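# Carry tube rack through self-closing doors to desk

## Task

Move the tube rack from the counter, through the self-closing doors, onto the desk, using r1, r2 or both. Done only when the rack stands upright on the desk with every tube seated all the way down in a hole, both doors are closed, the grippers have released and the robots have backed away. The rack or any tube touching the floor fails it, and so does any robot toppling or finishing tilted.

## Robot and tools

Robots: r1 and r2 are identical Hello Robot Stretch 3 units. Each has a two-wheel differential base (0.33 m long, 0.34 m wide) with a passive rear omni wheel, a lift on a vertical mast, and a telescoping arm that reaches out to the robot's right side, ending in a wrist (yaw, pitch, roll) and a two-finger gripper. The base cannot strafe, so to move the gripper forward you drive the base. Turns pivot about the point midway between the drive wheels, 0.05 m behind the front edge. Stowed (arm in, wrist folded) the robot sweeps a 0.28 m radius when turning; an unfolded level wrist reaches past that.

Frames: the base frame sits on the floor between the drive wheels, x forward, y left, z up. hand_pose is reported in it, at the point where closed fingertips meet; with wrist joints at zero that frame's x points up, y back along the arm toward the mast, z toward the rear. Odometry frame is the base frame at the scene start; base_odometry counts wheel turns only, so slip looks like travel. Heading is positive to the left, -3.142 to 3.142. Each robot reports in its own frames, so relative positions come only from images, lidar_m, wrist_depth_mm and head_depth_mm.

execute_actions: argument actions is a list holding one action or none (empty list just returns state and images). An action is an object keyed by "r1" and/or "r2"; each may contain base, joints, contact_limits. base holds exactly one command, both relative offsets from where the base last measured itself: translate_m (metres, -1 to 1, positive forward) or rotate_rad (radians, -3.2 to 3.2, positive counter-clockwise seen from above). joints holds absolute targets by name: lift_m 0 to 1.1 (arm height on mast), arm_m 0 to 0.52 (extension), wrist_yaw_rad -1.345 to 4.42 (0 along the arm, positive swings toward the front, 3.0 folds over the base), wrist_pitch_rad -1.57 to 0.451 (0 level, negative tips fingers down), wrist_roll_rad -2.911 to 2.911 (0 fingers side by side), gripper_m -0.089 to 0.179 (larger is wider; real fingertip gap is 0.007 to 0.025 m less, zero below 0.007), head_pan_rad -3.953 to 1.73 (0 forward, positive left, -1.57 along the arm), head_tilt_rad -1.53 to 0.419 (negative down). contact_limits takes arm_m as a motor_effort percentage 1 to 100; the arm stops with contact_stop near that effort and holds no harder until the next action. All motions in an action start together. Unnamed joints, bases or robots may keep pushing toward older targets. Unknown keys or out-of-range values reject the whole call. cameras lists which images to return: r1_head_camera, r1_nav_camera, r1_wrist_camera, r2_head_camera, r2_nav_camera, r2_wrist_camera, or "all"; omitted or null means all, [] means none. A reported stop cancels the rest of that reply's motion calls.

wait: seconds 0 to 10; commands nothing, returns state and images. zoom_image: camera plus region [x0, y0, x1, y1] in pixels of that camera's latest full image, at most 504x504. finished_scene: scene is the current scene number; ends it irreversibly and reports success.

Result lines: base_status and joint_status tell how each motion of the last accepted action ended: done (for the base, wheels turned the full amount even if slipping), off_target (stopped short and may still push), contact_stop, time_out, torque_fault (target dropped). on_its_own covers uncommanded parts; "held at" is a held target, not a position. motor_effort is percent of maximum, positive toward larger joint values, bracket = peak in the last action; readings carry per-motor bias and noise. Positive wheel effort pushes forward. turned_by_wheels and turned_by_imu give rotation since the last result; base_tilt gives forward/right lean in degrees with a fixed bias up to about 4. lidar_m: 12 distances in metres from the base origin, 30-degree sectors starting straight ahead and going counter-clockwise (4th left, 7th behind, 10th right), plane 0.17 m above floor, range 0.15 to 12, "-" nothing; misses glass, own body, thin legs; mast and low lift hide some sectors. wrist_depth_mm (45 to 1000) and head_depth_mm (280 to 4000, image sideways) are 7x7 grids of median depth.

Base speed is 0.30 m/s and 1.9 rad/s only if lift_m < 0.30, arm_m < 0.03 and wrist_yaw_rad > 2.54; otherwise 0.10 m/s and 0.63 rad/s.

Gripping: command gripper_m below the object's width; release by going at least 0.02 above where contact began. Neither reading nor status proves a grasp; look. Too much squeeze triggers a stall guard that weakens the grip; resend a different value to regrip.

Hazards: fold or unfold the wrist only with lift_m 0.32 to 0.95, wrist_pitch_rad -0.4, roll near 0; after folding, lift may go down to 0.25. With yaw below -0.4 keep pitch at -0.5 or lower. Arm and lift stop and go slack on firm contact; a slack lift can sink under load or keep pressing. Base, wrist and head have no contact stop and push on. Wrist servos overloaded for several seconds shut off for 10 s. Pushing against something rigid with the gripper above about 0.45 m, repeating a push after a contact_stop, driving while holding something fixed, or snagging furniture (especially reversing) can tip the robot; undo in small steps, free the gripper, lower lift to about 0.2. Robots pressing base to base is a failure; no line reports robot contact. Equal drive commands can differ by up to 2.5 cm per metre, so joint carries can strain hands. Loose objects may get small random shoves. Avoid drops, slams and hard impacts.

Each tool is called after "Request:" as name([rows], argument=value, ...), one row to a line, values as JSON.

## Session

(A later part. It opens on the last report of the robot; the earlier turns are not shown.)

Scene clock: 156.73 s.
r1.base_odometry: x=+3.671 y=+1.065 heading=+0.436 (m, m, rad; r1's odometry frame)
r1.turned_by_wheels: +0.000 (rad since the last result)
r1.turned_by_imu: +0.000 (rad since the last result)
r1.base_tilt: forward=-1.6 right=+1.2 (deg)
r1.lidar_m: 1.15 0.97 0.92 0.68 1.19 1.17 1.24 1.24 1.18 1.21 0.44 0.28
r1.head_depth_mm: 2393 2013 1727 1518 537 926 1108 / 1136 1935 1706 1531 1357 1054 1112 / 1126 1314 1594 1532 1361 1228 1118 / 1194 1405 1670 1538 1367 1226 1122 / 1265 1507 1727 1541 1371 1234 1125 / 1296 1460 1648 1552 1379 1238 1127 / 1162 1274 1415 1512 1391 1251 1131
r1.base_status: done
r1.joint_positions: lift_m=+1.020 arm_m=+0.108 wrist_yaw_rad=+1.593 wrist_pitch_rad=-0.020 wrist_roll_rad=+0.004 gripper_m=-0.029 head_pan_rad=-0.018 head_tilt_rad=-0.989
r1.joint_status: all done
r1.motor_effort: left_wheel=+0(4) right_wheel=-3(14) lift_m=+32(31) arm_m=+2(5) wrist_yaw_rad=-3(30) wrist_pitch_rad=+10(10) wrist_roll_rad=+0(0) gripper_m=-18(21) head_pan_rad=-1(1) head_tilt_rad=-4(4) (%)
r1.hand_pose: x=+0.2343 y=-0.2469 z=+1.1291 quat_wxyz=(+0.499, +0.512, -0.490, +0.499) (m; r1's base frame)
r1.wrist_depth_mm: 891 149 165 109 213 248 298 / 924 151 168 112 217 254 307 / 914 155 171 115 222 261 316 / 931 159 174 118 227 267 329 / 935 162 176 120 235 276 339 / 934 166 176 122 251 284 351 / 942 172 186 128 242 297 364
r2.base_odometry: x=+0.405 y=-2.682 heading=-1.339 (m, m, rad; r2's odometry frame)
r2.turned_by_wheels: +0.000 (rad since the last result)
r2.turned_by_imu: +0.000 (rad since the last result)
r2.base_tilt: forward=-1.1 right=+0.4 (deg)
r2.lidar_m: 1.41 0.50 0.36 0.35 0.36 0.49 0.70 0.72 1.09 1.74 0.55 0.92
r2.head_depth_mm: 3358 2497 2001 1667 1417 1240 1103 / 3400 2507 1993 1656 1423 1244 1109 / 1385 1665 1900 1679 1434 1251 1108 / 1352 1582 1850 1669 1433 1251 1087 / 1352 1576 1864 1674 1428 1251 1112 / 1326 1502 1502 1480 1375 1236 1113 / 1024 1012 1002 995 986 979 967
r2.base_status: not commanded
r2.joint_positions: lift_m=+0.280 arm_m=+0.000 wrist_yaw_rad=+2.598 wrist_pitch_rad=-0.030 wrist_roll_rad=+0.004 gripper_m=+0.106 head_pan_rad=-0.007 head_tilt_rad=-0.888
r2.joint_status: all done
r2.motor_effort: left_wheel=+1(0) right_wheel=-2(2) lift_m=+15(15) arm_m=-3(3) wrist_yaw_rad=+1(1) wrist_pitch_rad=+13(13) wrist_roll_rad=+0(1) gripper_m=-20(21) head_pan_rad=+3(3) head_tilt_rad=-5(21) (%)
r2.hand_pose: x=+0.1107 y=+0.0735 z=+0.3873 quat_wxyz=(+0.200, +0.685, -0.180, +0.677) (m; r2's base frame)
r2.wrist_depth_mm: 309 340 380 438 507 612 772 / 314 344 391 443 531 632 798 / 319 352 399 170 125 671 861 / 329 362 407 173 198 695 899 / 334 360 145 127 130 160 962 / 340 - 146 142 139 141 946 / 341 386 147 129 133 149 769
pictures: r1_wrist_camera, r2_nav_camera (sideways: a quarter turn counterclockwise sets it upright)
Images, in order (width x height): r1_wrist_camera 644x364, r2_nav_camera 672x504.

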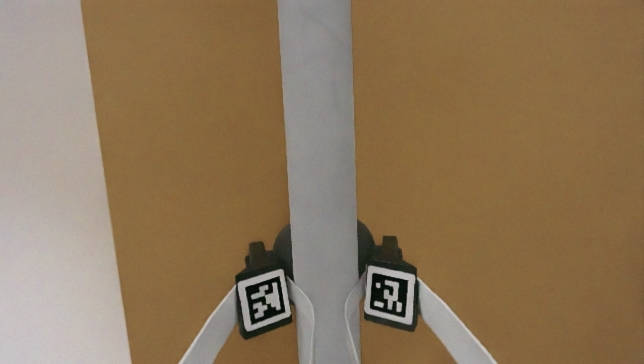

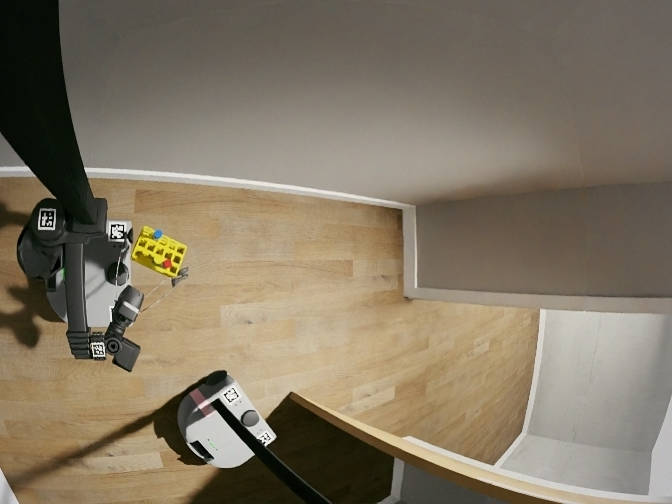

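Request:
execute_actions([
  {"r2":{"base":{"translate_m":0.8}}},
], cameras=[])

Request:
execute_actions([
  {"r2":{"base":{"rotate_rad":-0.72}}},
], cameras=["r2_nav_camera"])

Request:
execute_actions([
  {"r2":{"base":{"translate_m":0.95},"joints":{"head_tilt_rad":-0.6,"head_pan_rad":0.7}}},
], cameras=["r2_nav_camera","r1_nav_camera"])

Scene clock: 161.27 s.
r1.base_odometry: x=+3.671 y=+1.065 heading=+0.436 (m, m, rad; r1's odometry frame)
r1.turned_by_wheels: +0.000 (rad since the last result)
r1.turned_by_imu: +0.001 (rad since the last result)
r1.base_tilt: forward=-1.6 right=+1.2 (deg)
r1.lidar_m: 1.15 0.64 0.92 0.95 1.19 1.18 1.25 1.24 1.18 1.21 0.44 0.27
r1.head_depth_mm: 2366 2001 1740 1517 538 925 1110 / 1132 1925 1707 1517 1351 1053 1113 / 1124 1316 1600 1530 1357 1227 1119 / 1185 1404 1665 1535 1363 1232 1123 / 1259 1509 1726 1546 1310 1233 1125 / 1297 1468 1642 1103 1164 1186 1124 / 1165 1282 1418 1298 1172 1186 1130
r1.base_status: not commanded
r1.joint_positions: lift_m=+1.020 arm_m=+0.108 wrist_yaw_rad=+1.593 wrist_pitch_rad=-0.020 wrist_roll_rad=+0.004 gripper_m=-0.029 head_pan_rad=-0.018 head_tilt_rad=-0.989
r1.joint_status: not commanded
r1.motor_effort: left_wheel=+0(0) right_wheel=-3(3) lift_m=+31(31) arm_m=+2(2) wrist_yaw_rad=-3(2) wrist_pitch_rad=+10(10) wrist_roll_rad=+0(0) gripper_m=-18(19) head_pan_rad=+0(0) head_tilt_rad=-5(4) (%)
r1.hand_pose: x=+0.2343 y=-0.2469 z=+1.1291 quat_wxyz=(+0.499, +0.512, -0.490, +0.499) (m; r1's base frame)
r1.wrist_depth_mm: 909 149 165 109 213 248 298 / 913 151 168 112 217 254 306 / 927 155 171 115 221 260 318 / 937 158 175 118 228 269 327 / 931 162 177 120 235 276 338 / 923 166 176 122 250 284 350 / 947 171 187 128 241 297 365
r2.base_odometry: x=+0.589 y=-3.461 heading=-1.339 (m, m, rad; r2's odometry frame)
r2.turned_by_wheels: +0.000 (rad since the last result)
r2.turned_by_imu: +0.004 (rad since the last result)
r2.base_tilt: forward=-1.1 right=+0.4 (deg)
r2.lidar_m: 0.72 0.51 0.37 0.35 0.37 0.50 1.35 0.66 0.63 0.57 0.79 3.87
r2.head_depth_mm: 3168 2508 2000 1659 1424 1243 1109 / 605 724 1836 1623 1425 1242 1104 / 617 720 867 1085 1365 1249 1110 / 617 719 866 1082 1355 1248 1091 / 618 719 868 1082 1361 1256 1096 / 617 720 865 1085 1322 1234 1119 / 617 720 864 997 999 992 983
r2.base_status: done
r2.joint_positions: lift_m=+0.280 arm_m=+0.000 wrist_yaw_rad=+2.598 wrist_pitch_rad=-0.030 wrist_roll_rad=+0.004 gripper_m=+0.106 head_pan_rad=-0.007 head_tilt_rad=-0.890
r2.joint_status: not commanded
r2.motor_effort: left_wheel=+0(8) right_wheel=-1(9) lift_m=+15(15) arm_m=-3(3) wrist_yaw_rad=+1(1) wrist_pitch_rad=+13(13) wrist_roll_rad=+1(1) gripper_m=-20(20) head_pan_rad=+3(3) head_tilt_rad=-4(4) (%)
r2.hand_pose: x=+0.1107 y=+0.0735 z=+0.3873 quat_wxyz=(+0.200, +0.685, -0.180, +0.677) (m; r2's base frame)
r2.wrist_depth_mm: 313 344 386 441 516 613 555 / 316 353 394 451 529 634 557 / 327 362 402 170 125 651 562 / 331 371 413 174 198 666 566 / 339 365 146 127 130 160 567 / 345 - 146 141 139 140 560 / 348 393 148 129 133 149 548
pictures: none
No camera images: the call's "cameras" was empty. Leave "cameras" out to get every camera's image.

Scene clock: 163.10 s.
r1.base_odometry: x=+3.671 y=+1.065 heading=+0.436 (m, m, rad; r1's odometry frame)
r1.turned_by_wheels: +0.000 (rad since the last result)
r1.turned_by_imu: +0.001 (rad since the last result)
r1.base_tilt: forward=-1.6 right=+1.2 (deg)
r1.lidar_m: 1.15 0.64 0.92 0.94 1.19 1.17 1.25 1.24 1.18 1.21 0.44 0.27
r1.head_depth_mm: 2382 2008 1732 1518 538 927 1112 / 1133 1932 1706 1521 1354 1054 1112 / 1126 1316 1593 1532 1357 1223 1117 / 1191 1409 1668 1539 1369 1236 1121 / 1260 1511 1742 1520 1371 1239 1125 / 1300 1466 1659 1091 1168 1225 1127 / 1163 1283 1418 1295 983 1213 1133
r1.base_status: not commanded
r1.joint_positions: lift_m=+1.020 arm_m=+0.108 wrist_yaw_rad=+1.593 wrist_pitch_rad=-0.020 wrist_roll_rad=+0.004 gripper_m=-0.029 head_pan_rad=-0.018 head_tilt_rad=-0.989
r1.joint_status: not commanded
r1.motor_effort: left_wheel=+0(1) right_wheel=-3(3) lift_m=+32(32) arm_m=+2(2) wrist_yaw_rad=-3(2) wrist_pitch_rad=+10(10) wrist_roll_rad=+0(0) gripper_m=-19(19) head_pan_rad=-1(1) head_tilt_rad=-4(4) (%)
r1.hand_pose: x=+0.2343 y=-0.2469 z=+1.1291 quat_wxyz=(+0.499, +0.512, -0.490, +0.499) (m; r1's base frame)
r1.wrist_depth_mm: 891 149 165 109 213 247 297 / 912 151 168 112 217 254 307 / 921 154 171 115 222 261 316 / 933 158 174 118 228 267 328 / 944 162 176 120 235 275 339 / 928 166 175 122 251 282 353 / 955 171 186 128 241 297 363
r2.base_odometry: x=+0.589 y=-3.461 heading=-2.059 (m, m, rad; r2's odometry frame)
r2.turned_by_wheels: -0.720 (rad since the last result)
r2.turned_by_imu: -0.727 (rad since the last result)
r2.base_tilt: forward=-1.1 right=+0.4 (deg)
r2.lidar_m: 1.42 0.72 0.65 0.40 0.35 0.35 0.43 0.79 1.51 0.63 0.57 0.65
r2.head_depth_mm: 1149 1190 1242 1292 1341 1241 1102 / 3036 2342 1700 1629 1420 1243 1111 / 3238 2513 1987 1664 1428 1245 1106 / 3405 2532 1992 1678 1435 1249 1093 / 3423 2546 2009 1675 1431 1257 1097 / 3440 2535 2018 1677 1408 1253 1116 / 3434 2546 2030 1035 1175 1258 1119
r2.base_status: done
r2.joint_positions: lift_m=+0.280 arm_m=+0.000 wrist_yaw_rad=+2.598 wrist_pitch_rad=-0.030 wrist_roll_rad=+0.004 gripper_m=+0.106 head_pan_rad=-0.007 head_tilt_rad=-0.890
r2.joint_status: not commanded
r2.motor_effort: left_wheel=+1(7) right_wheel=-1(11) lift_m=+14(15) arm_m=-3(3) wrist_yaw_rad=+1(1) wrist_pitch_rad=+13(13) wrist_roll_rad=+1(1) gripper_m=-20(21) head_pan_rad=+2(2) head_tilt_rad=-4(4) (%)
r2.hand_pose: x=+0.1107 y=+0.0735 z=+0.3873 quat_wxyz=(+0.200, +0.685, -0.180, +0.677) (m; r2's base frame)
r2.wrist_depth_mm: 373 479 671 728 666 640 - / 381 482 694 736 681 647 - / 384 492 695 171 126 672 - / 388 499 684 173 197 - - / 398 484 145 126 130 160 - / 394 - 146 141 140 141 - / 391 502 147 129 132 149 781
pictures: r2_nav_camera (sideways: a quarter turn counterclockwise sets it upright)
Images, in order (width x height): r2_nav_camera 672x504.

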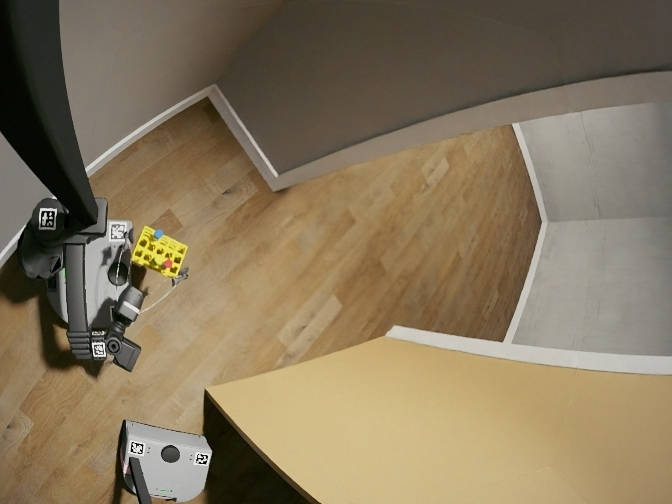

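Scene clock: 168.03 s.
r1.base_odometry: x=+3.671 y=+1.065 heading=+0.436 (m, m, rad; r1's odometry frame)
r1.turned_by_wheels: +0.000 (rad since the last result)
r1.turned_by_imu: +0.001 (rad since the last result)
r1.base_tilt: forward=-1.5 right=+1.2 (deg)
r1.lidar_m: 1.15 0.97 0.92 0.94 1.19 1.17 1.25 1.24 1.18 1.21 0.44 0.27
r1.head_depth_mm: 2379 1999 1444 1377 537 926 1111 / 1136 1928 1705 1498 1353 1056 1110 / 1126 1322 1593 1530 1362 1222 1116 / 1187 1406 1672 1533 1368 1231 1121 / 1260 1507 1730 1542 1373 1233 1127 / 1293 1459 1645 1554 1370 1239 1130 / 1165 1283 1417 1501 1378 1246 1131
r1.base_status: not commanded
r1.joint_positions: lift_m=+1.020 arm_m=+0.108 wrist_yaw_rad=+1.593 wrist_pitch_rad=-0.020 wrist_roll_rad=+0.004 gripper_m=-0.029 head_pan_rad=-0.018 head_tilt_rad=-0.989
r1.joint_status: not commanded
r1.motor_effort: left_wheel=+0(1) right_wheel=-3(3) lift_m=+31(32) arm_m=+2(2) wrist_yaw_rad=-3(3) wrist_pitch_rad=+10(10) wrist_roll_rad=+0(0) gripper_m=-18(18) head_pan_rad=+0(0) head_tilt_rad=-4(4) (%)
r1.hand_pose: x=+0.2343 y=-0.2469 z=+1.1291 quat_wxyz=(+0.499, +0.512, -0.490, +0.499) (m; r1's base frame)
r1.wrist_depth_mm: 902 149 166 109 211 247 297 / 910 151 168 112 217 254 307 / 916 154 171 115 222 260 318 / 931 158 175 118 227 268 325 / 938 162 177 120 236 276 339 / 956 166 176 122 249 284 349 / 940 171 187 128 241 298 364
r2.base_odometry: x=+0.144 y=-4.300 heading=-2.059 (m, m, rad; r2's odometry frame)
r2.turned_by_wheels: +0.000 (rad since the last result)
r2.turned_by_imu: +0.005 (rad since the last result)
r2.base_tilt: forward=-1.1 right=+0.4 (deg)
r2.lidar_m: 2.57 3.24 3.26 2.92 0.45 0.99 1.19 0.64 0.44 0.41 0.42 0.56
r2.head_depth_mm: 2817 3116 3285 2304 1772 1437 1212 / 2796 3142 3288 2297 1774 1436 1212 / 2805 3125 3301 2315 1772 1436 1211 / 2797 3132 3302 2307 1780 1440 1214 / 2815 3128 3330 2334 1777 1440 1218 / 2825 3131 3351 2324 1779 1446 1215 / 2811 3121 3356 2336 1784 1450 1218
r2.base_status: done
r2.joint_positions: lift_m=+0.280 arm_m=+0.000 wrist_yaw_rad=+2.599 wrist_pitch_rad=-0.030 wrist_roll_rad=+0.004 gripper_m=+0.106 head_pan_rad=+0.693 head_tilt_rad=-0.605
r2.joint_status: all done
r2.motor_effort: left_wheel=+0(9) right_wheel=-1(6) lift_m=+15(15) arm_m=-3(3) wrist_yaw_rad=+1(1) wrist_pitch_rad=+13(13) wrist_roll_rad=+0(1) gripper_m=-20(20) head_pan_rad=+4(40) head_tilt_rad=+1(17) (%)
r2.hand_pose: x=+0.1107 y=+0.0735 z=+0.3873 quat_wxyz=(+0.200, +0.685, -0.180, +0.677) (m; r2's base frame)
r2.wrist_depth_mm: - - - - - - - / - - - - - - - / - - - 170 126 - - / - - - 173 198 - - / - - 146 127 130 160 - / 856 - 146 141 140 141 - / 659 649 148 129 132 149 774
pictures: r1_nav_camera (sideways: a quarter turn counterclockwise sets it upright), r2_nav_camera (sideways: a quarter turn counterclockwise sets it upright)
Images, in order (width x height): r1_nav_camera 672x504, r2_nav_camera 672x504.

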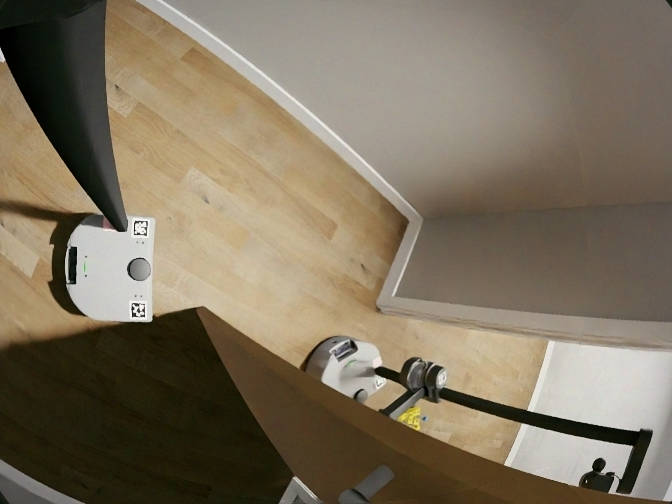

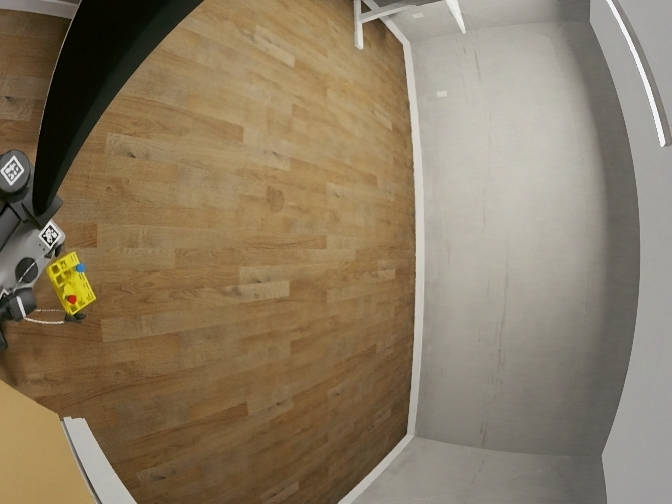

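Request:
execute_actions([
  {"r2":{"base":{"rotate_rad":1.3},"joints":{"head_pan_rad":0.5}}},
], cameras=[])

Request:
execute_actions([
  {"r2":{"base":{"translate_m":0.7}},"r1":{"base":{"translate_m":0.08},"joints":{"arm_m":0.068}}},
], cameras=[])

Request:
execute_actions([
  {"r2":{"base":{"rotate_rad":0.3},"joints":{"head_pan_rad":0.2}},"r1":{"base":{"translate_m":0.12},"joints":{"arm_m":0.024}}},
], cameras=[])

Request:
execute_actions([
  {"r2":{"base":{"translate_m":0.4}},"r1":{"base":{"translate_m":0.12},"joints":{"arm_m":0.004,"wrist_yaw_rad":1.62}}},
], cameras=["r2_nav_camera","r2_head_camera"])

Scene clock: 170.27 s.
r1.base_odometry: x=+3.671 y=+1.065 heading=+0.436 (m, m, rad; r1's odometry frame)
r1.turned_by_wheels: +0.000 (rad since the last result)
r1.turned_by_imu: +0.001 (rad since the last result)
r1.base_tilt: forward=-1.6 right=+1.2 (deg)
r1.lidar_m: 1.15 0.97 0.92 0.94 1.19 1.17 1.25 1.24 1.18 1.21 0.44 0.28
r1.head_depth_mm: 2384 2015 1735 1442 538 925 1108 / 1135 1933 1700 1517 1354 1057 1114 / 1127 1318 1585 1528 1362 1227 1119 / 1190 1405 1661 1534 1362 1229 1121 / 1267 1509 1729 1542 1374 1239 1125 / 1298 1464 1647 1555 1375 1240 1127 / 1168 1278 1419 1508 1382 1245 1130
r1.base_status: not commanded
r1.joint_positions: lift_m=+1.020 arm_m=+0.108 wrist_yaw_rad=+1.593 wrist_pitch_rad=-0.020 wrist_roll_rad=+0.004 gripper_m=-0.029 head_pan_rad=-0.018 head_tilt_rad=-0.989
r1.joint_status: not commanded
r1.motor_effort: left_wheel=+0(1) right_wheel=-3(3) lift_m=+32(32) arm_m=+2(2) wrist_yaw_rad=-2(2) wrist_pitch_rad=+9(10) wrist_roll_rad=+0(0) gripper_m=-18(19) head_pan_rad=+0(0) head_tilt_rad=-4(4) (%)
r1.hand_pose: x=+0.2343 y=-0.2469 z=+1.1291 quat_wxyz=(+0.499, +0.512, -0.490, +0.499) (m; r1's base frame)
r1.wrist_depth_mm: 893 149 165 109 213 248 297 / 927 151 168 112 216 255 305 / 929 155 171 115 222 260 319 / 931 158 174 118 227 268 329 / 927 162 177 120 235 276 339 / 946 166 176 122 250 285 349 / 944 171 187 128 241 298 365
r2.base_odometry: x=+0.144 y=-4.300 heading=-0.759 (m, m, rad; r2's odometry frame)
r2.turned_by_wheels: +1.300 (rad since the last result)
r2.turned_by_imu: +1.310 (rad since the last result)
r2.base_tilt: forward=-1.1 right=+0.4 (deg)
r2.lidar_m: 3.01 0.46 0.44 1.04 1.49 0.51 0.42 0.41 0.46 2.26 3.22 3.24
r2.head_depth_mm: 2917 3260 3109 2289 1774 1444 1216 / 2759 3140 3303 2316 1780 1448 1217 / 2606 2929 3140 2316 1787 1445 1212 / 2535 2783 3048 2315 1783 1443 1216 / 2391 2584 2825 2319 1725 772 885 / 2240 402 439 488 551 639 772 / 340 369 404 451 519 644 1219
r2.base_status: done
r2.joint_positions: lift_m=+0.280 arm_m=+0.000 wrist_yaw_rad=+2.599 wrist_pitch_rad=-0.030 wrist_roll_rad=+0.004 gripper_m=+0.106 head_pan_rad=+0.507 head_tilt_rad=-0.605
r2.joint_status: all done
r2.motor_effort: left_wheel=-2(7) right_wheel=+3(13) lift_m=+15(15) arm_m=-4(3) wrist_yaw_rad=+1(1) wrist_pitch_rad=+13(13) wrist_roll_rad=+1(1) gripper_m=-20(21) head_pan_rad=-3(22) head_tilt_rad=+2(1) (%)
r2.hand_pose: x=+0.1107 y=+0.0735 z=+0.3873 quat_wxyz=(+0.200, +0.685, -0.180, +0.677) (m; r2's base frame)
r2.wrist_depth_mm: - 964 961 451 - - - / - - - 468 - - - / - - - 170 125 - - / - - - 174 198 - - / - - 145 127 130 161 - / 869 - 146 142 140 141 - / 667 657 147 129 133 149 773
pictures: none
No camera images: the call's "cameras" was empty. Leave "cameras" out to get every camera's image.

Scene clock: 174.30 s.
r1.base_odometry: x=+3.743 y=+1.099 heading=+0.436 (m, m, rad; r1's odometry frame)
r1.turned_by_wheels: +0.000 (rad since the last result)
r1.turned_by_imu: +0.001 (rad since the last result)
r1.base_tilt: forward=-1.6 right=+1.2 (deg)
r1.lidar_m: 1.07 0.93 0.88 0.90 1.20 1.24 1.32 1.28 1.21 1.24 0.45 0.26
r1.head_depth_mm: 1361 1714 1641 383 498 1002 1110 / 1046 1613 1700 1523 1318 839 1112 / 1050 1227 1482 1534 1365 1222 1115 / 1114 1312 1611 1535 1367 1230 1120 / 1181 1407 1668 1535 1373 1238 1121 / 1220 1392 1585 1540 1377 1241 1131 / 1117 1227 1358 1485 1382 1246 1133
r1.base_status: done
r1.joint_positions: lift_m=+1.020 arm_m=+0.068 wrist_yaw_rad=+1.594 wrist_pitch_rad=-0.020 wrist_roll_rad=+0.004 gripper_m=-0.029 head_pan_rad=-0.018 head_tilt_rad=-0.989
r1.joint_status: all done
r1.motor_effort: left_wheel=+0(2) right_wheel=-4(9) lift_m=+32(32) arm_m=-3(7) wrist_yaw_rad=-3(18) wrist_pitch_rad=+9(10) wrist_roll_rad=+0(0) gripper_m=-19(20) head_pan_rad=+0(0) head_tilt_rad=-4(4) (%)
r1.hand_pose: x=+0.2343 y=-0.2075 z=+1.1292 quat_wxyz=(+0.499, +0.512, -0.490, +0.500) (m; r1's base frame)
r1.wrist_depth_mm: 859 155 167 109 202 227 258 / 852 158 170 112 207 232 265 / 865 163 173 114 212 239 272 / 872 166 176 118 218 244 281 / 878 171 179 120 223 252 290 / 870 175 179 122 236 259 299 / 886 - 190 129 231 268 308
r2.base_odometry: x=+0.652 y=-4.782 heading=-0.759 (m, m, rad; r2's odometry frame)
r2.turned_by_wheels: +0.000 (rad since the last result)
r2.turned_by_imu: +0.004 (rad since the last result)
r2.base_tilt: forward=-1.2 right=+0.4 (deg)
r2.lidar_m: 2.35 2.27 1.47 0.62 0.46 0.45 1.06 1.06 2.33 2.67 2.74 2.68
r2.head_depth_mm: 2497 2834 3113 2321 1767 1439 1217 / 2358 2194 2840 2318 1783 1446 1213 / 2242 2194 2802 2317 1782 1445 1213 / 2132 2208 2654 2331 1774 1437 1217 / 2028 1918 2514 2316 1780 1452 1216 / 1926 1938 2341 2228 1780 1444 1222 / 1849 1716 2194 2327 1783 1442 1222
r2.base_status: done
r2.joint_positions: lift_m=+0.280 arm_m=+0.000 wrist_yaw_rad=+2.599 wrist_pitch_rad=-0.030 wrist_roll_rad=+0.004 gripper_m=+0.106 head_pan_rad=+0.507 head_tilt_rad=-0.605
r2.joint_status: not commanded
r2.motor_effort: left_wheel=-2(6) right_wheel=+3(12) lift_m=+15(15) arm_m=-2(3) wrist_yaw_rad=+1(1) wrist_pitch_rad=+13(13) wrist_roll_rad=+1(0) gripper_m=-21(20) head_pan_rad=-4(3) head_tilt_rad=+2(2) (%)
r2.hand_pose: x=+0.1107 y=+0.0735 z=+0.3873 quat_wxyz=(+0.200, +0.685, -0.180, +0.677) (m; r2's base frame)
r2.wrist_depth_mm: 577 816 - - - - - / 583 822 - - - - - / 584 829 - 171 125 - - / 602 842 - 173 198 - - / 602 794 145 127 130 160 - / 596 - 146 142 140 141 - / 577 640 148 129 132 148 777
pictures: none
No camera images: the call's "cameras" was empty. Leave "cameras" out to get every camera's image.

Scene clock: 176.90 s.
r1.base_odometry: x=+3.852 y=+1.150 heading=+0.436 (m, m, rad; r1's odometry frame)
r1.turned_by_wheels: +0.000 (rad since the last result)
r1.turned_by_imu: +0.001 (rad since the last result)
r1.base_tilt: forward=-1.6 right=+1.2 (deg)
r1.lidar_m: 0.27 0.87 0.83 0.85 1.12 1.33 1.43 1.33 1.27 1.31 0.43 0.26
r1.head_depth_mm: 2392 - 299 378 546 984 1112 / 895 1078 1229 406 521 888 1117 / 935 1098 1328 1503 1358 1177 1117 / 991 1172 1434 1538 1362 1231 1122 / 1047 1252 1560 1546 1371 1236 1121 / 1116 1294 1484 1527 1377 1243 1129 / 1046 1145 1272 1426 1389 1243 1137
r1.base_status: done
r1.joint_positions: lift_m=+1.020 arm_m=+0.024 wrist_yaw_rad=+1.596 wrist_pitch_rad=-0.020 wrist_roll_rad=+0.004 gripper_m=-0.029 head_pan_rad=-0.018 head_tilt_rad=-0.989
r1.joint_status: all done
r1.motor_effort: left_wheel=+0(5) right_wheel=-2(10) lift_m=+32(31) arm_m=-3(7) wrist_yaw_rad=-4(29) wrist_pitch_rad=+10(10) wrist_roll_rad=+0(0) gripper_m=-18(21) head_pan_rad=+0(0) head_tilt_rad=-4(4) (%)
r1.hand_pose: x=+0.2343 y=-0.1629 z=+1.1291 quat_wxyz=(+0.498, +0.512, -0.489, +0.500) (m; r1's base frame)
r1.wrist_depth_mm: 783 165 170 109 190 203 218 / 789 167 173 112 195 208 223 / 792 882 177 115 199 214 229 / 785 878 180 118 204 219 236 / 791 920 183 120 210 225 242 / 800 913 186 122 219 230 248 / 807 950 195 127 220 238 256
r2.base_odometry: x=+0.652 y=-4.782 heading=-0.459 (m, m, rad; r2's odometry frame)
r2.turned_by_wheels: +0.300 (rad since the last result)
r2.turned_by_imu: +0.303 (rad since the last result)
r2.base_tilt: forward=-1.1 right=+0.4 (deg)
r2.lidar_m: 2.32 1.79 0.79 0.51 0.50 1.03 1.02 1.09 2.53 2.95 2.68 2.69
r2.head_depth_mm: 2512 2803 3104 2308 1773 1447 1215 / 2367 2180 2858 2292 1770 1440 1215 / 2248 2203 2819 2322 1781 1446 1216 / 2127 2204 2660 2301 1775 1452 1218 / 2026 1912 2506 2332 1781 1443 1219 / 1933 1943 2339 2224 1793 1445 1220 / 1846 1700 2199 2319 1790 1454 1215
r2.base_status: done
r2.joint_positions: lift_m=+0.280 arm_m=+0.000 wrist_yaw_rad=+2.599 wrist_pitch_rad=-0.030 wrist_roll_rad=+0.004 gripper_m=+0.106 head_pan_rad=+0.207 head_tilt_rad=-0.605
r2.joint_status: all done
r2.motor_effort: left_wheel=-2(7) right_wheel=+3(10) lift_m=+14(15) arm_m=-3(3) wrist_yaw_rad=+1(1) wrist_pitch_rad=+13(13) wrist_roll_rad=+1(1) gripper_m=-20(20) head_pan_rad=-3(27) head_tilt_rad=+1(0) (%)
r2.hand_pose: x=+0.1107 y=+0.0735 z=+0.3873 quat_wxyz=(+0.200, +0.685, -0.180, +0.677) (m; r2's base frame)
r2.wrist_depth_mm: 458 579 798 - - - - / 464 587 810 - - - - / 472 601 818 170 126 - - / 485 606 790 174 197 - - / 483 592 145 127 130 160 - / 485 - 146 141 140 141 - / 477 602 148 129 132 149 773
pictures: none
No camera images: the call's "cameras" was empty. Leave "cameras" out to get every camera's image.

Scene clock: 179.97 s.
r1.base_odometry: x=+3.961 y=+1.200 heading=+0.436 (m, m, rad; r1's odometry frame)
r1.turned_by_wheels: +0.000 (rad since the last result)
r1.turned_by_imu: +0.001 (rad since the last result)
r1.base_tilt: forward=-1.5 right=+1.2 (deg)
r1.lidar_m: 0.27 0.81 0.77 0.79 1.05 1.43 1.54 1.39 1.32 1.20 0.40 0.27
r1.head_depth_mm: - - 310 393 553 927 1113 / 771 881 322 388 542 896 1113 / 822 961 1160 1420 1320 1081 1117 / 868 1024 1256 1486 1364 1227 1122 / 922 1099 1370 1540 1368 1238 1122 / 981 1165 1370 1495 1375 1238 1130 / 971 1070 1188 1338 1365 1248 1135
r1.base_status: done
r1.joint_positions: lift_m=+1.020 arm_m=+0.004 wrist_yaw_rad=+1.625 wrist_pitch_rad=-0.020 wrist_roll_rad=+0.004 gripper_m=-0.029 head_pan_rad=-0.018 head_tilt_rad=-0.989
r1.joint_status: all done
r1.motor_effort: left_wheel=+0(2) right_wheel=-2(14) lift_m=+32(31) arm_m=-3(9) wrist_yaw_rad=-5(30) wrist_pitch_rad=+10(10) wrist_roll_rad=+0(0) gripper_m=-19(21) head_pan_rad=+0(0) head_tilt_rad=-4(4) (%)
r1.hand_pose: x=+0.2340 y=-0.1353 z=+1.1292 quat_wxyz=(+0.491, +0.519, -0.482, +0.507) (m; r1's base frame)
r1.wrist_depth_mm: 705 802 175 110 181 184 188 / 730 832 179 112 184 188 192 / 715 859 183 115 189 193 196 / 721 875 187 118 193 197 201 / 723 900 191 120 198 202 206 / 730 894 195 122 204 208 211 / 724 899 203 127 209 212 217
r2.base_odometry: x=+1.010 y=-4.959 heading=-0.459 (m, m, rad; r2's odometry frame)
r2.turned_by_wheels: +0.000 (rad since the last result)
r2.turned_by_imu: +0.002 (rad since the last result)
r2.base_tilt: forward=-1.1 right=+0.4 (deg)
r2.lidar_m: 1.92 1.45 1.23 0.78 0.71 0.72 1.35 1.75 2.85 2.67 2.42 2.44
r2.head_depth_mm: 2131 2255 2810 2309 1779 1445 1213 / 2024 1673 2450 2223 1786 1438 1214 / 1911 1691 2430 2322 1774 1451 1212 / 1814 1512 2278 2316 1780 1452 1216 / 1732 1516 2138 2268 1785 1449 1215 / 1652 1526 2024 2183 1785 1447 1217 / 1578 1529 1918 2069 1746 1451 1217
r2.base_status: done
r2.joint_positions: lift_m=+0.280 arm_m=+0.000 wrist_yaw_rad=+2.599 wrist_pitch_rad=-0.030 wrist_roll_rad=+0.004 gripper_m=+0.106 head_pan_rad=+0.207 head_tilt_rad=-0.605
r2.joint_status: not commanded
r2.motor_effort: left_wheel=-2(5) right_wheel=+2(12) lift_m=+14(15) arm_m=-2(3) wrist_yaw_rad=+1(1) wrist_pitch_rad=+13(13) wrist_roll_rad=+1(1) gripper_m=-20(20) head_pan_rad=-3(5) head_tilt_rad=+2(1) (%)
r2.hand_pose: x=+0.1107 y=+0.0735 z=+0.3873 quat_wxyz=(+0.200, +0.685, -0.180, +0.677) (m; r2's base frame)
r2.wrist_depth_mm: 683 822 - - - - - / 687 856 - - - - - / 678 853 - 170 125 - - / 690 884 - 174 198 - - / 713 870 146 127 130 160 - / 709 - 147 141 149 141 - / 652 637 148 129 133 149 779
pictures: r2_head_camera (sideways: a quarter turn clockwise sets it upright), r2_nav_camera (sideways: a quarter turn counterclockwise sets it upright)
Images, in order (width x height): r2_head_camera 896x504, r2_nav_camera 672x504.

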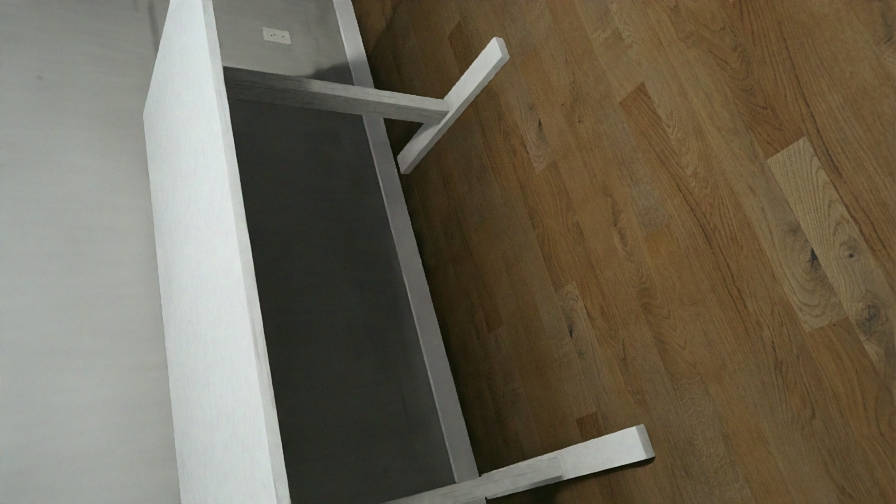

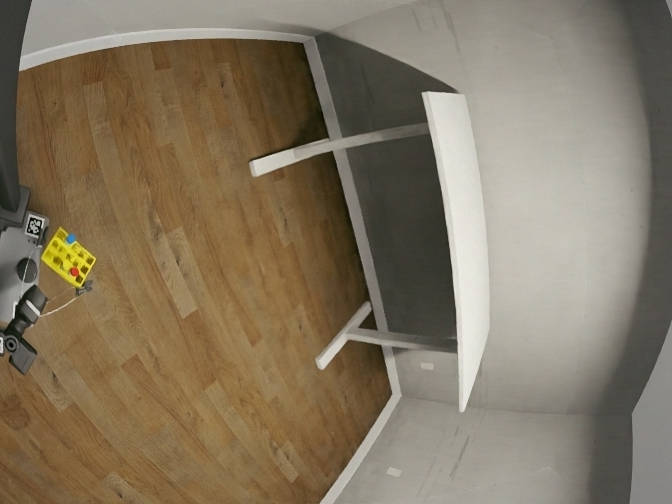

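Request:
execute_actions([
  {"r2":{"base":{"translate_m":0.74}},"r1":{"base":{"translate_m":0.27},"joints":{"wrist_yaw_rad":1.64}}},
], cameras=[])

Request:
execute_actions([
  {"r2":{"base":{"rotate_rad":2.22},"joints":{"head_pan_rad":-1.57,"head_tilt_rad":-0.5}},"r1":{"base":{"translate_m":0.12},"joints":{"arm_m":0.018,"wrist_yaw_rad":1.59}}},
], cameras=[])

Request:
execute_actions([
  {"r2":{"joints":{"wrist_yaw_rad":1.57,"lift_m":0.6}},"r1":{"base":{"translate_m":0.125},"joints":{"arm_m":0.062}}},
], cameras=[])

Request:
execute_actions([
  {"r2":{"joints":{"lift_m":0.8}},"r1":{"joints":{"gripper_m":0.06}}},
], cameras=["r2_nav_camera","r2_head_camera","r1_wrist_camera"])

Scene clock: 184.37 s.
r1.base_odometry: x=+4.206 y=+1.314 heading=+0.436 (m, m, rad; r1's odometry frame)
r1.turned_by_wheels: +0.000 (rad since the last result)
r1.turned_by_imu: +0.003 (rad since the last result)
r1.base_tilt: forward=-1.6 right=+1.2 (deg)
r1.lidar_m: 0.29 0.68 0.65 0.67 0.88 1.66 1.78 1.52 1.45 0.66 0.35 0.29
r1.head_depth_mm: 498 290 323 405 540 811 1108 / 533 614 704 454 576 878 1115 / 564 661 797 1008 1298 1180 1117 / 597 706 864 1116 1345 1230 1118 / 632 755 943 1251 1369 1233 1123 / 673 814 1035 1304 1364 1240 1128 / 719 859 986 1114 1268 1249 1133
r1.base_status: done
r1.joint_positions: lift_m=+1.020 arm_m=+0.004 wrist_yaw_rad=+1.640 wrist_pitch_rad=-0.020 wrist_roll_rad=+0.004 gripper_m=-0.029 head_pan_rad=-0.018 head_tilt_rad=-0.989
r1.joint_status: all done
r1.motor_effort: left_wheel=-1(1) right_wheel=-1(10) lift_m=+31(32) arm_m=-2(3) wrist_yaw_rad=+1(17) wrist_pitch_rad=+9(10) wrist_roll_rad=+0(0) gripper_m=-18(20) head_pan_rad=+0(0) head_tilt_rad=-4(4) (%)
r1.hand_pose: x=+0.2338 y=-0.1316 z=+1.1292 quat_wxyz=(+0.487, +0.523, -0.478, +0.511) (m; r1's base frame)
r1.wrist_depth_mm: 604 645 191 109 169 160 152 / 608 670 195 112 173 163 154 / 613 676 199 115 176 167 158 / 611 695 205 118 181 170 161 / 617 710 618 120 184 174 164 / 618 721 656 122 186 178 168 / 619 742 652 128 196 182 172
r2.base_odometry: x=+1.673 y=-5.287 heading=-0.459 (m, m, rad; r2's odometry frame)
r2.turned_by_wheels: +0.000 (rad since the last result)
r2.turned_by_imu: +0.004 (rad since the last result)
r2.base_tilt: forward=-1.2 right=+0.4 (deg)
r2.lidar_m: 1.17 1.34 0.97 1.30 1.18 1.19 1.84 2.91 3.32 2.15 1.96 1.97
r2.head_depth_mm: 1465 1607 859 2121 1765 1407 1215 / 1384 1485 861 1408 1623 1443 1217 / 1317 1393 866 1908 1776 1447 1218 / 1249 1345 871 1769 1781 1448 1222 / 1195 1278 869 698 1777 1451 1218 / 1141 1238 871 667 1709 1447 1216 / 1089 1177 872 638 1632 1446 1222
r2.base_status: done
r2.joint_positions: lift_m=+0.280 arm_m=+0.000 wrist_yaw_rad=+2.599 wrist_pitch_rad=-0.030 wrist_roll_rad=+0.004 gripper_m=+0.106 head_pan_rad=+0.207 head_tilt_rad=-0.605
r2.joint_status: not commanded
r2.motor_effort: left_wheel=-2(6) right_wheel=+3(12) lift_m=+15(15) arm_m=-2(3) wrist_yaw_rad=+1(2) wrist_pitch_rad=+13(13) wrist_roll_rad=+1(1) gripper_m=-19(20) head_pan_rad=-3(4) head_tilt_rad=+1(2) (%)
r2.hand_pose: x=+0.1107 y=+0.0735 z=+0.3873 quat_wxyz=(+0.200, +0.685, -0.180, +0.677) (m; r2's base frame)
r2.wrist_depth_mm: - - - - - - - / - - - - - - - / - - - 170 126 - - / - - - 173 198 - - / - - 145 127 130 160 - / 851 - 146 141 149 141 - / 655 642 147 129 132 149 783
pictures: none
No camera images: the call's "cameras" was empty. Leave "cameras" out to get every camera's image.

Scene clock: 187.47 s.
r1.base_odometry: x=+4.314 y=+1.365 heading=+0.436 (m, m, rad; r1's odometry frame)
r1.turned_by_wheels: +0.000 (rad since the last result)
r1.turned_by_imu: +0.002 (rad since the last result)
r1.base_tilt: forward=-1.6 right=+1.2 (deg)
r1.lidar_m: 0.46 0.62 0.59 0.61 0.81 1.76 1.89 1.58 1.50 0.56 0.34 0.31
r1.head_depth_mm: 398 453 508 440 556 806 1098 / 428 492 583 709 719 928 1114 / 450 528 635 805 1089 1223 1117 / 476 562 689 891 1249 1231 1115 / 504 602 750 995 1327 1233 1126 / 537 651 827 1126 1335 1241 1125 / 574 706 878 1017 1167 1228 1129
r1.base_status: done
r1.joint_positions: lift_m=+1.020 arm_m=+0.018 wrist_yaw_rad=+1.592 wrist_pitch_rad=-0.020 wrist_roll_rad=+0.004 gripper_m=-0.029 head_pan_rad=-0.018 head_tilt_rad=-0.989
r1.joint_status: all done
r1.motor_effort: left_wheel=-1(7) right_wheel=+0(12) lift_m=+32(32) arm_m=+0(8) wrist_yaw_rad=-2(38) wrist_pitch_rad=+10(10) wrist_roll_rad=+0(0) gripper_m=-18(23) head_pan_rad=+0(0) head_tilt_rad=-4(4) (%)
r1.hand_pose: x=+0.2343 y=-0.1574 z=+1.1293 quat_wxyz=(+0.499, +0.511, -0.490, +0.499) (m; r1's base frame)
r1.wrist_depth_mm: 531 450 196 109 166 155 144 / 547 467 391 112 170 158 147 / 561 480 405 115 174 161 150 / 572 493 420 118 179 165 153 / 585 513 434 120 181 168 156 / 594 544 461 122 182 172 159 / 598 554 455 128 193 175 163
r2.base_odometry: x=+1.673 y=-5.287 heading=+1.761 (m, m, rad; r2's odometry frame)
r2.turned_by_wheels: +2.220 (rad since the last result)
r2.turned_by_imu: +2.238 (rad since the last result)
r2.base_tilt: forward=-1.1 right=+0.4 (deg)
r2.lidar_m: 1.18 1.22 1.87 3.40 2.86 2.05 1.95 1.96 1.18 1.34 0.97 1.24
r2.head_depth_mm: 1119 1223 1136 718 1698 1555 1284 / 1120 1229 1147 720 1698 1556 1282 / 1121 1223 1142 721 1701 1558 1283 / 1120 1228 1149 723 1700 1561 1281 / 1118 1223 1147 724 1699 1559 1285 / 1120 1222 1152 724 1695 1563 1287 / 1119 1226 1158 725 1153 1335 1249
r2.base_status: done
r2.joint_positions: lift_m=+0.280 arm_m=+0.000 wrist_yaw_rad=+2.599 wrist_pitch_rad=-0.030 wrist_roll_rad=+0.004 gripper_m=+0.106 head_pan_rad=-1.563 head_tilt_rad=-0.507
r2.joint_status: all done
r2.motor_effort: left_wheel=-2(8) right_wheel=+2(15) lift_m=+15(15) arm_m=-3(3) wrist_yaw_rad=+1(1) wrist_pitch_rad=+13(13) wrist_roll_rad=+1(1) gripper_m=-21(19) head_pan_rad=-4(44) head_tilt_rad=+1(10) (%)
r2.hand_pose: x=+0.1107 y=+0.0735 z=+0.3873 quat_wxyz=(+0.200, +0.685, -0.180, +0.677) (m; r2's base frame)
r2.wrist_depth_mm: - - - - - - 906 / - - - - - - 909 / - - - 171 126 - 931 / - - - 174 197 - 931 / - - 146 127 130 160 934 / 858 - 146 141 148 140 895 / 652 647 147 128 132 149 780
pictures: none
No camera images: the call's "cameras" was empty. Leave "cameras" out to get every camera's image.

Scene clock: 191.20 s.
r1.base_odometry: x=+4.428 y=+1.418 heading=+0.436 (m, m, rad; r1's odometry frame)
r1.turned_by_wheels: +0.000 (rad since the last result)
r1.turned_by_imu: +0.002 (rad since the last result)
r1.base_tilt: forward=-1.6 right=+1.2 (deg)
r1.lidar_m: 0.36 0.48 0.54 0.55 0.73 1.81 2.01 1.65 1.56 0.51 0.35 0.34
r1.head_depth_mm: 300 341 396 475 605 846 1096 / 314 365 434 534 694 989 1110 / 331 388 468 591 801 1176 1119 / 351 414 507 655 923 1212 1125 / 372 444 553 733 1091 1234 1126 / 396 479 608 833 1224 1240 1126 / 423 520 675 886 1045 1187 1130
r1.base_status: done
r1.joint_positions: lift_m=+1.020 arm_m=+0.062 wrist_yaw_rad=+1.590 wrist_pitch_rad=-0.019 wrist_roll_rad=+0.004 gripper_m=-0.029 head_pan_rad=-0.018 head_tilt_rad=-0.989
r1.joint_status: all done
r1.motor_effort: left_wheel=-1(9) right_wheel=-1(21) lift_m=+32(32) arm_m=+2(8) wrist_yaw_rad=-1(42) wrist_pitch_rad=+10(10) wrist_roll_rad=+0(0) gripper_m=-18(24) head_pan_rad=+0(0) head_tilt_rad=-4(4) (%)
r1.hand_pose: x=+0.2343 y=-0.2018 z=+1.1294 quat_wxyz=(+0.499, +0.511, -0.491, +0.499) (m; r1's base frame)
r1.wrist_depth_mm: 315 265 210 110 163 147 134 / 328 274 216 112 167 150 137 / 341 283 225 116 171 153 139 / 360 294 230 118 175 156 141 / 375 307 240 120 178 160 144 / 394 319 254 122 176 163 147 / 414 331 253 128 192 165 149
r2.base_odometry: x=+1.673 y=-5.287 heading=+1.761 (m, m, rad; r2's odometry frame)
r2.turned_by_wheels: +0.000 (rad since the last result)
r2.turned_by_imu: -0.001 (rad since the last result)
r2.base_tilt: forward=-1.2 right=+0.4 (deg)
r2.lidar_m: 1.18 1.22 1.76 3.40 2.86 2.05 1.96 1.96 1.18 1.34 0.97 1.24
r2.head_depth_mm: 1120 1228 1137 719 1703 1564 1278 / 1121 1227 1140 720 1710 1551 1279 / 1120 1232 1143 722 1703 1558 1288 / 1119 1223 1150 722 1699 1555 1288 / 1122 1225 1151 722 1692 1566 1285 / 1118 1219 1157 723 1704 1563 1283 / 1122 1225 1157 726 1154 1329 1253
r2.base_status: not commanded
r2.joint_positions: lift_m=+0.600 arm_m=+0.000 wrist_yaw_rad=+1.572 wrist_pitch_rad=-0.030 wrist_roll_rad=+0.004 gripper_m=+0.106 head_pan_rad=-1.563 head_tilt_rad=-0.507
r2.joint_status: all done
r2.motor_effort: left_wheel=-2(2) right_wheel=+3(3) lift_m=+25(25) arm_m=-3(4) wrist_yaw_rad=-1(4) wrist_pitch_rad=+13(13) wrist_roll_rad=+0(0) gripper_m=-19(20) head_pan_rad=-4(4) head_tilt_rad=+2(2) (%)
r2.hand_pose: x=+0.2340 y=-0.1448 z=+0.7066 quat_wxyz=(+0.506, +0.509, -0.493, +0.492) (m; r2's base frame)
r2.wrist_depth_mm: - - - - - - - / - - - - - - - / - - - 171 126 - - / - - - 173 199 - - / - - 145 126 130 155 - / - - 146 142 149 141 - / - - 147 129 132 149 -
pictures: none
No camera images: the call's "cameras" was empty. Leave "cameras" out to get every camera's image.

Scene clock: 193.87 s.
r1.base_odometry: x=+4.428 y=+1.418 heading=+0.436 (m, m, rad; r1's odometry frame)
r1.turned_by_wheels: +0.000 (rad since the last result)
r1.turned_by_imu: +0.001 (rad since the last result)
r1.base_tilt: forward=-1.6 right=+1.2 (deg)
r1.lidar_m: 0.36 0.48 0.54 0.55 0.73 1.81 2.01 1.64 1.56 0.52 0.37 0.34
r1.head_depth_mm: 299 341 396 474 635 886 1115 / 314 364 435 534 694 1033 1117 / 331 388 468 591 800 1178 1116 / 351 414 507 655 926 1218 1123 / 372 444 554 734 1089 1235 1128 / 396 479 608 835 1220 1237 1126 / 423 520 675 889 1044 1191 1130
r1.base_status: not commanded
r1.joint_positions: lift_m=+1.020 arm_m=+0.062 wrist_yaw_rad=+1.590 wrist_pitch_rad=-0.019 wrist_roll_rad=+0.004 gripper_m=+0.060 head_pan_rad=-0.018 head_tilt_rad=-0.989
r1.joint_status: all done
r1.motor_effort: left_wheel=+0(1) right_wheel=+1(2) lift_m=+32(32) arm_m=+2(3) wrist_yaw_rad=+0(1) wrist_pitch_rad=+10(9) wrist_roll_rad=+0(0) gripper_m=+1(80) head_pan_rad=+0(0) head_tilt_rad=-4(4) (%)
r1.hand_pose: x=+0.2343 y=-0.2018 z=+1.1294 quat_wxyz=(+0.499, +0.511, -0.491, +0.499) (m; r1's base frame)
r1.wrist_depth_mm: 316 264 217 123 176 158 143 / 331 274 222 126 180 162 146 / 343 284 228 130 184 165 149 / 358 295 232 132 188 168 151 / 374 305 243 135 189 172 155 / 392 316 - 138 - 174 158 / 412 341 253 142 204 175 160
r2.base_odometry: x=+1.673 y=-5.287 heading=+1.761 (m, m, rad; r2's odometry frame)
r2.turned_by_wheels: +0.000 (rad since the last result)
r2.turned_by_imu: +0.000 (rad since the last result)
r2.base_tilt: forward=-1.2 right=+0.4 (deg)
r2.lidar_m: 1.18 1.22 1.75 3.38 2.86 2.05 1.96 1.96 1.18 1.34 0.97 1.24
r2.head_depth_mm: 1122 1224 1137 719 1703 1555 1285 / 1123 1224 1141 719 1700 1554 1279 / 1117 1226 1146 719 1699 1553 1296 / 1122 1226 1151 722 1690 1563 1277 / 1116 1227 1154 723 1708 1553 1283 / 1120 1221 1151 725 1693 1564 1284 / 1117 1227 1157 726 1155 1325 1252
r2.base_status: not commanded
r2.joint_positions: lift_m=+0.800 arm_m=+0.000 wrist_yaw_rad=+1.572 wrist_pitch_rad=-0.030 wrist_roll_rad=+0.004 gripper_m=+0.106 head_pan_rad=-1.563 head_tilt_rad=-0.507
r2.joint_status: all done
r2.motor_effort: left_wheel=-2(1) right_wheel=+2(3) lift_m=+25(24) arm_m=-3(3) wrist_yaw_rad=-2(1) wrist_pitch_rad=+12(13) wrist_roll_rad=+1(0) gripper_m=-20(21) head_pan_rad=-4(4) head_tilt_rad=+2(2) (%)
r2.hand_pose: x=+0.2340 y=-0.1448 z=+0.9066 quat_wxyz=(+0.506, +0.509, -0.493, +0.492) (m; r2's base frame)
r2.wrist_depth_mm: - - - - - - - / - - - - - - - / - - - 170 126 - - / - - - 173 197 - - / - - 145 127 130 155 - / - - 147 142 149 140 - / - - 147 129 133 149 -
pictures: r1_wrist_camera, r2_head_camera (sideways: a quarter turn clockwise sets it upright), r2_nav_camera (sideways: a quarter turn counterclockwise sets it upright)
Images, in order (width x height): r1_wrist_camera 644x364, r2_head_camera 896x504, r2_nav_camera 672x504.

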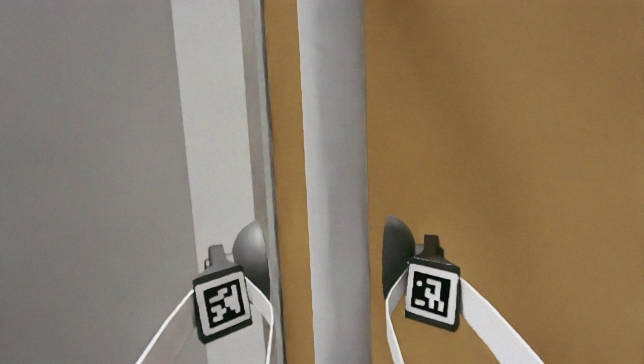

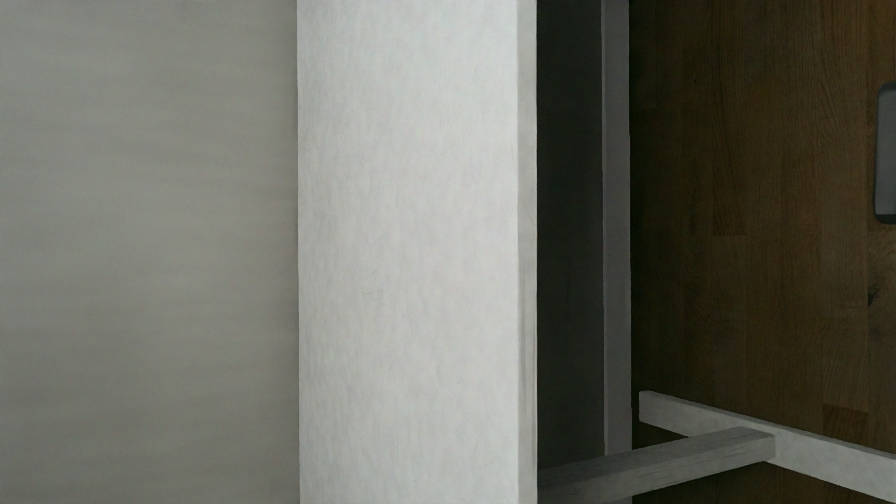

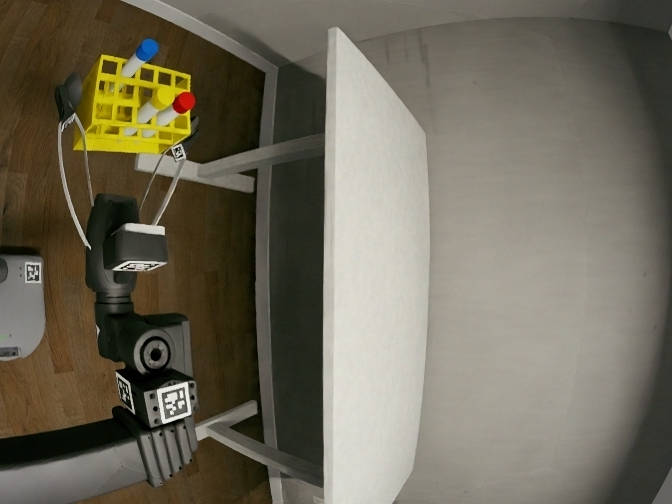

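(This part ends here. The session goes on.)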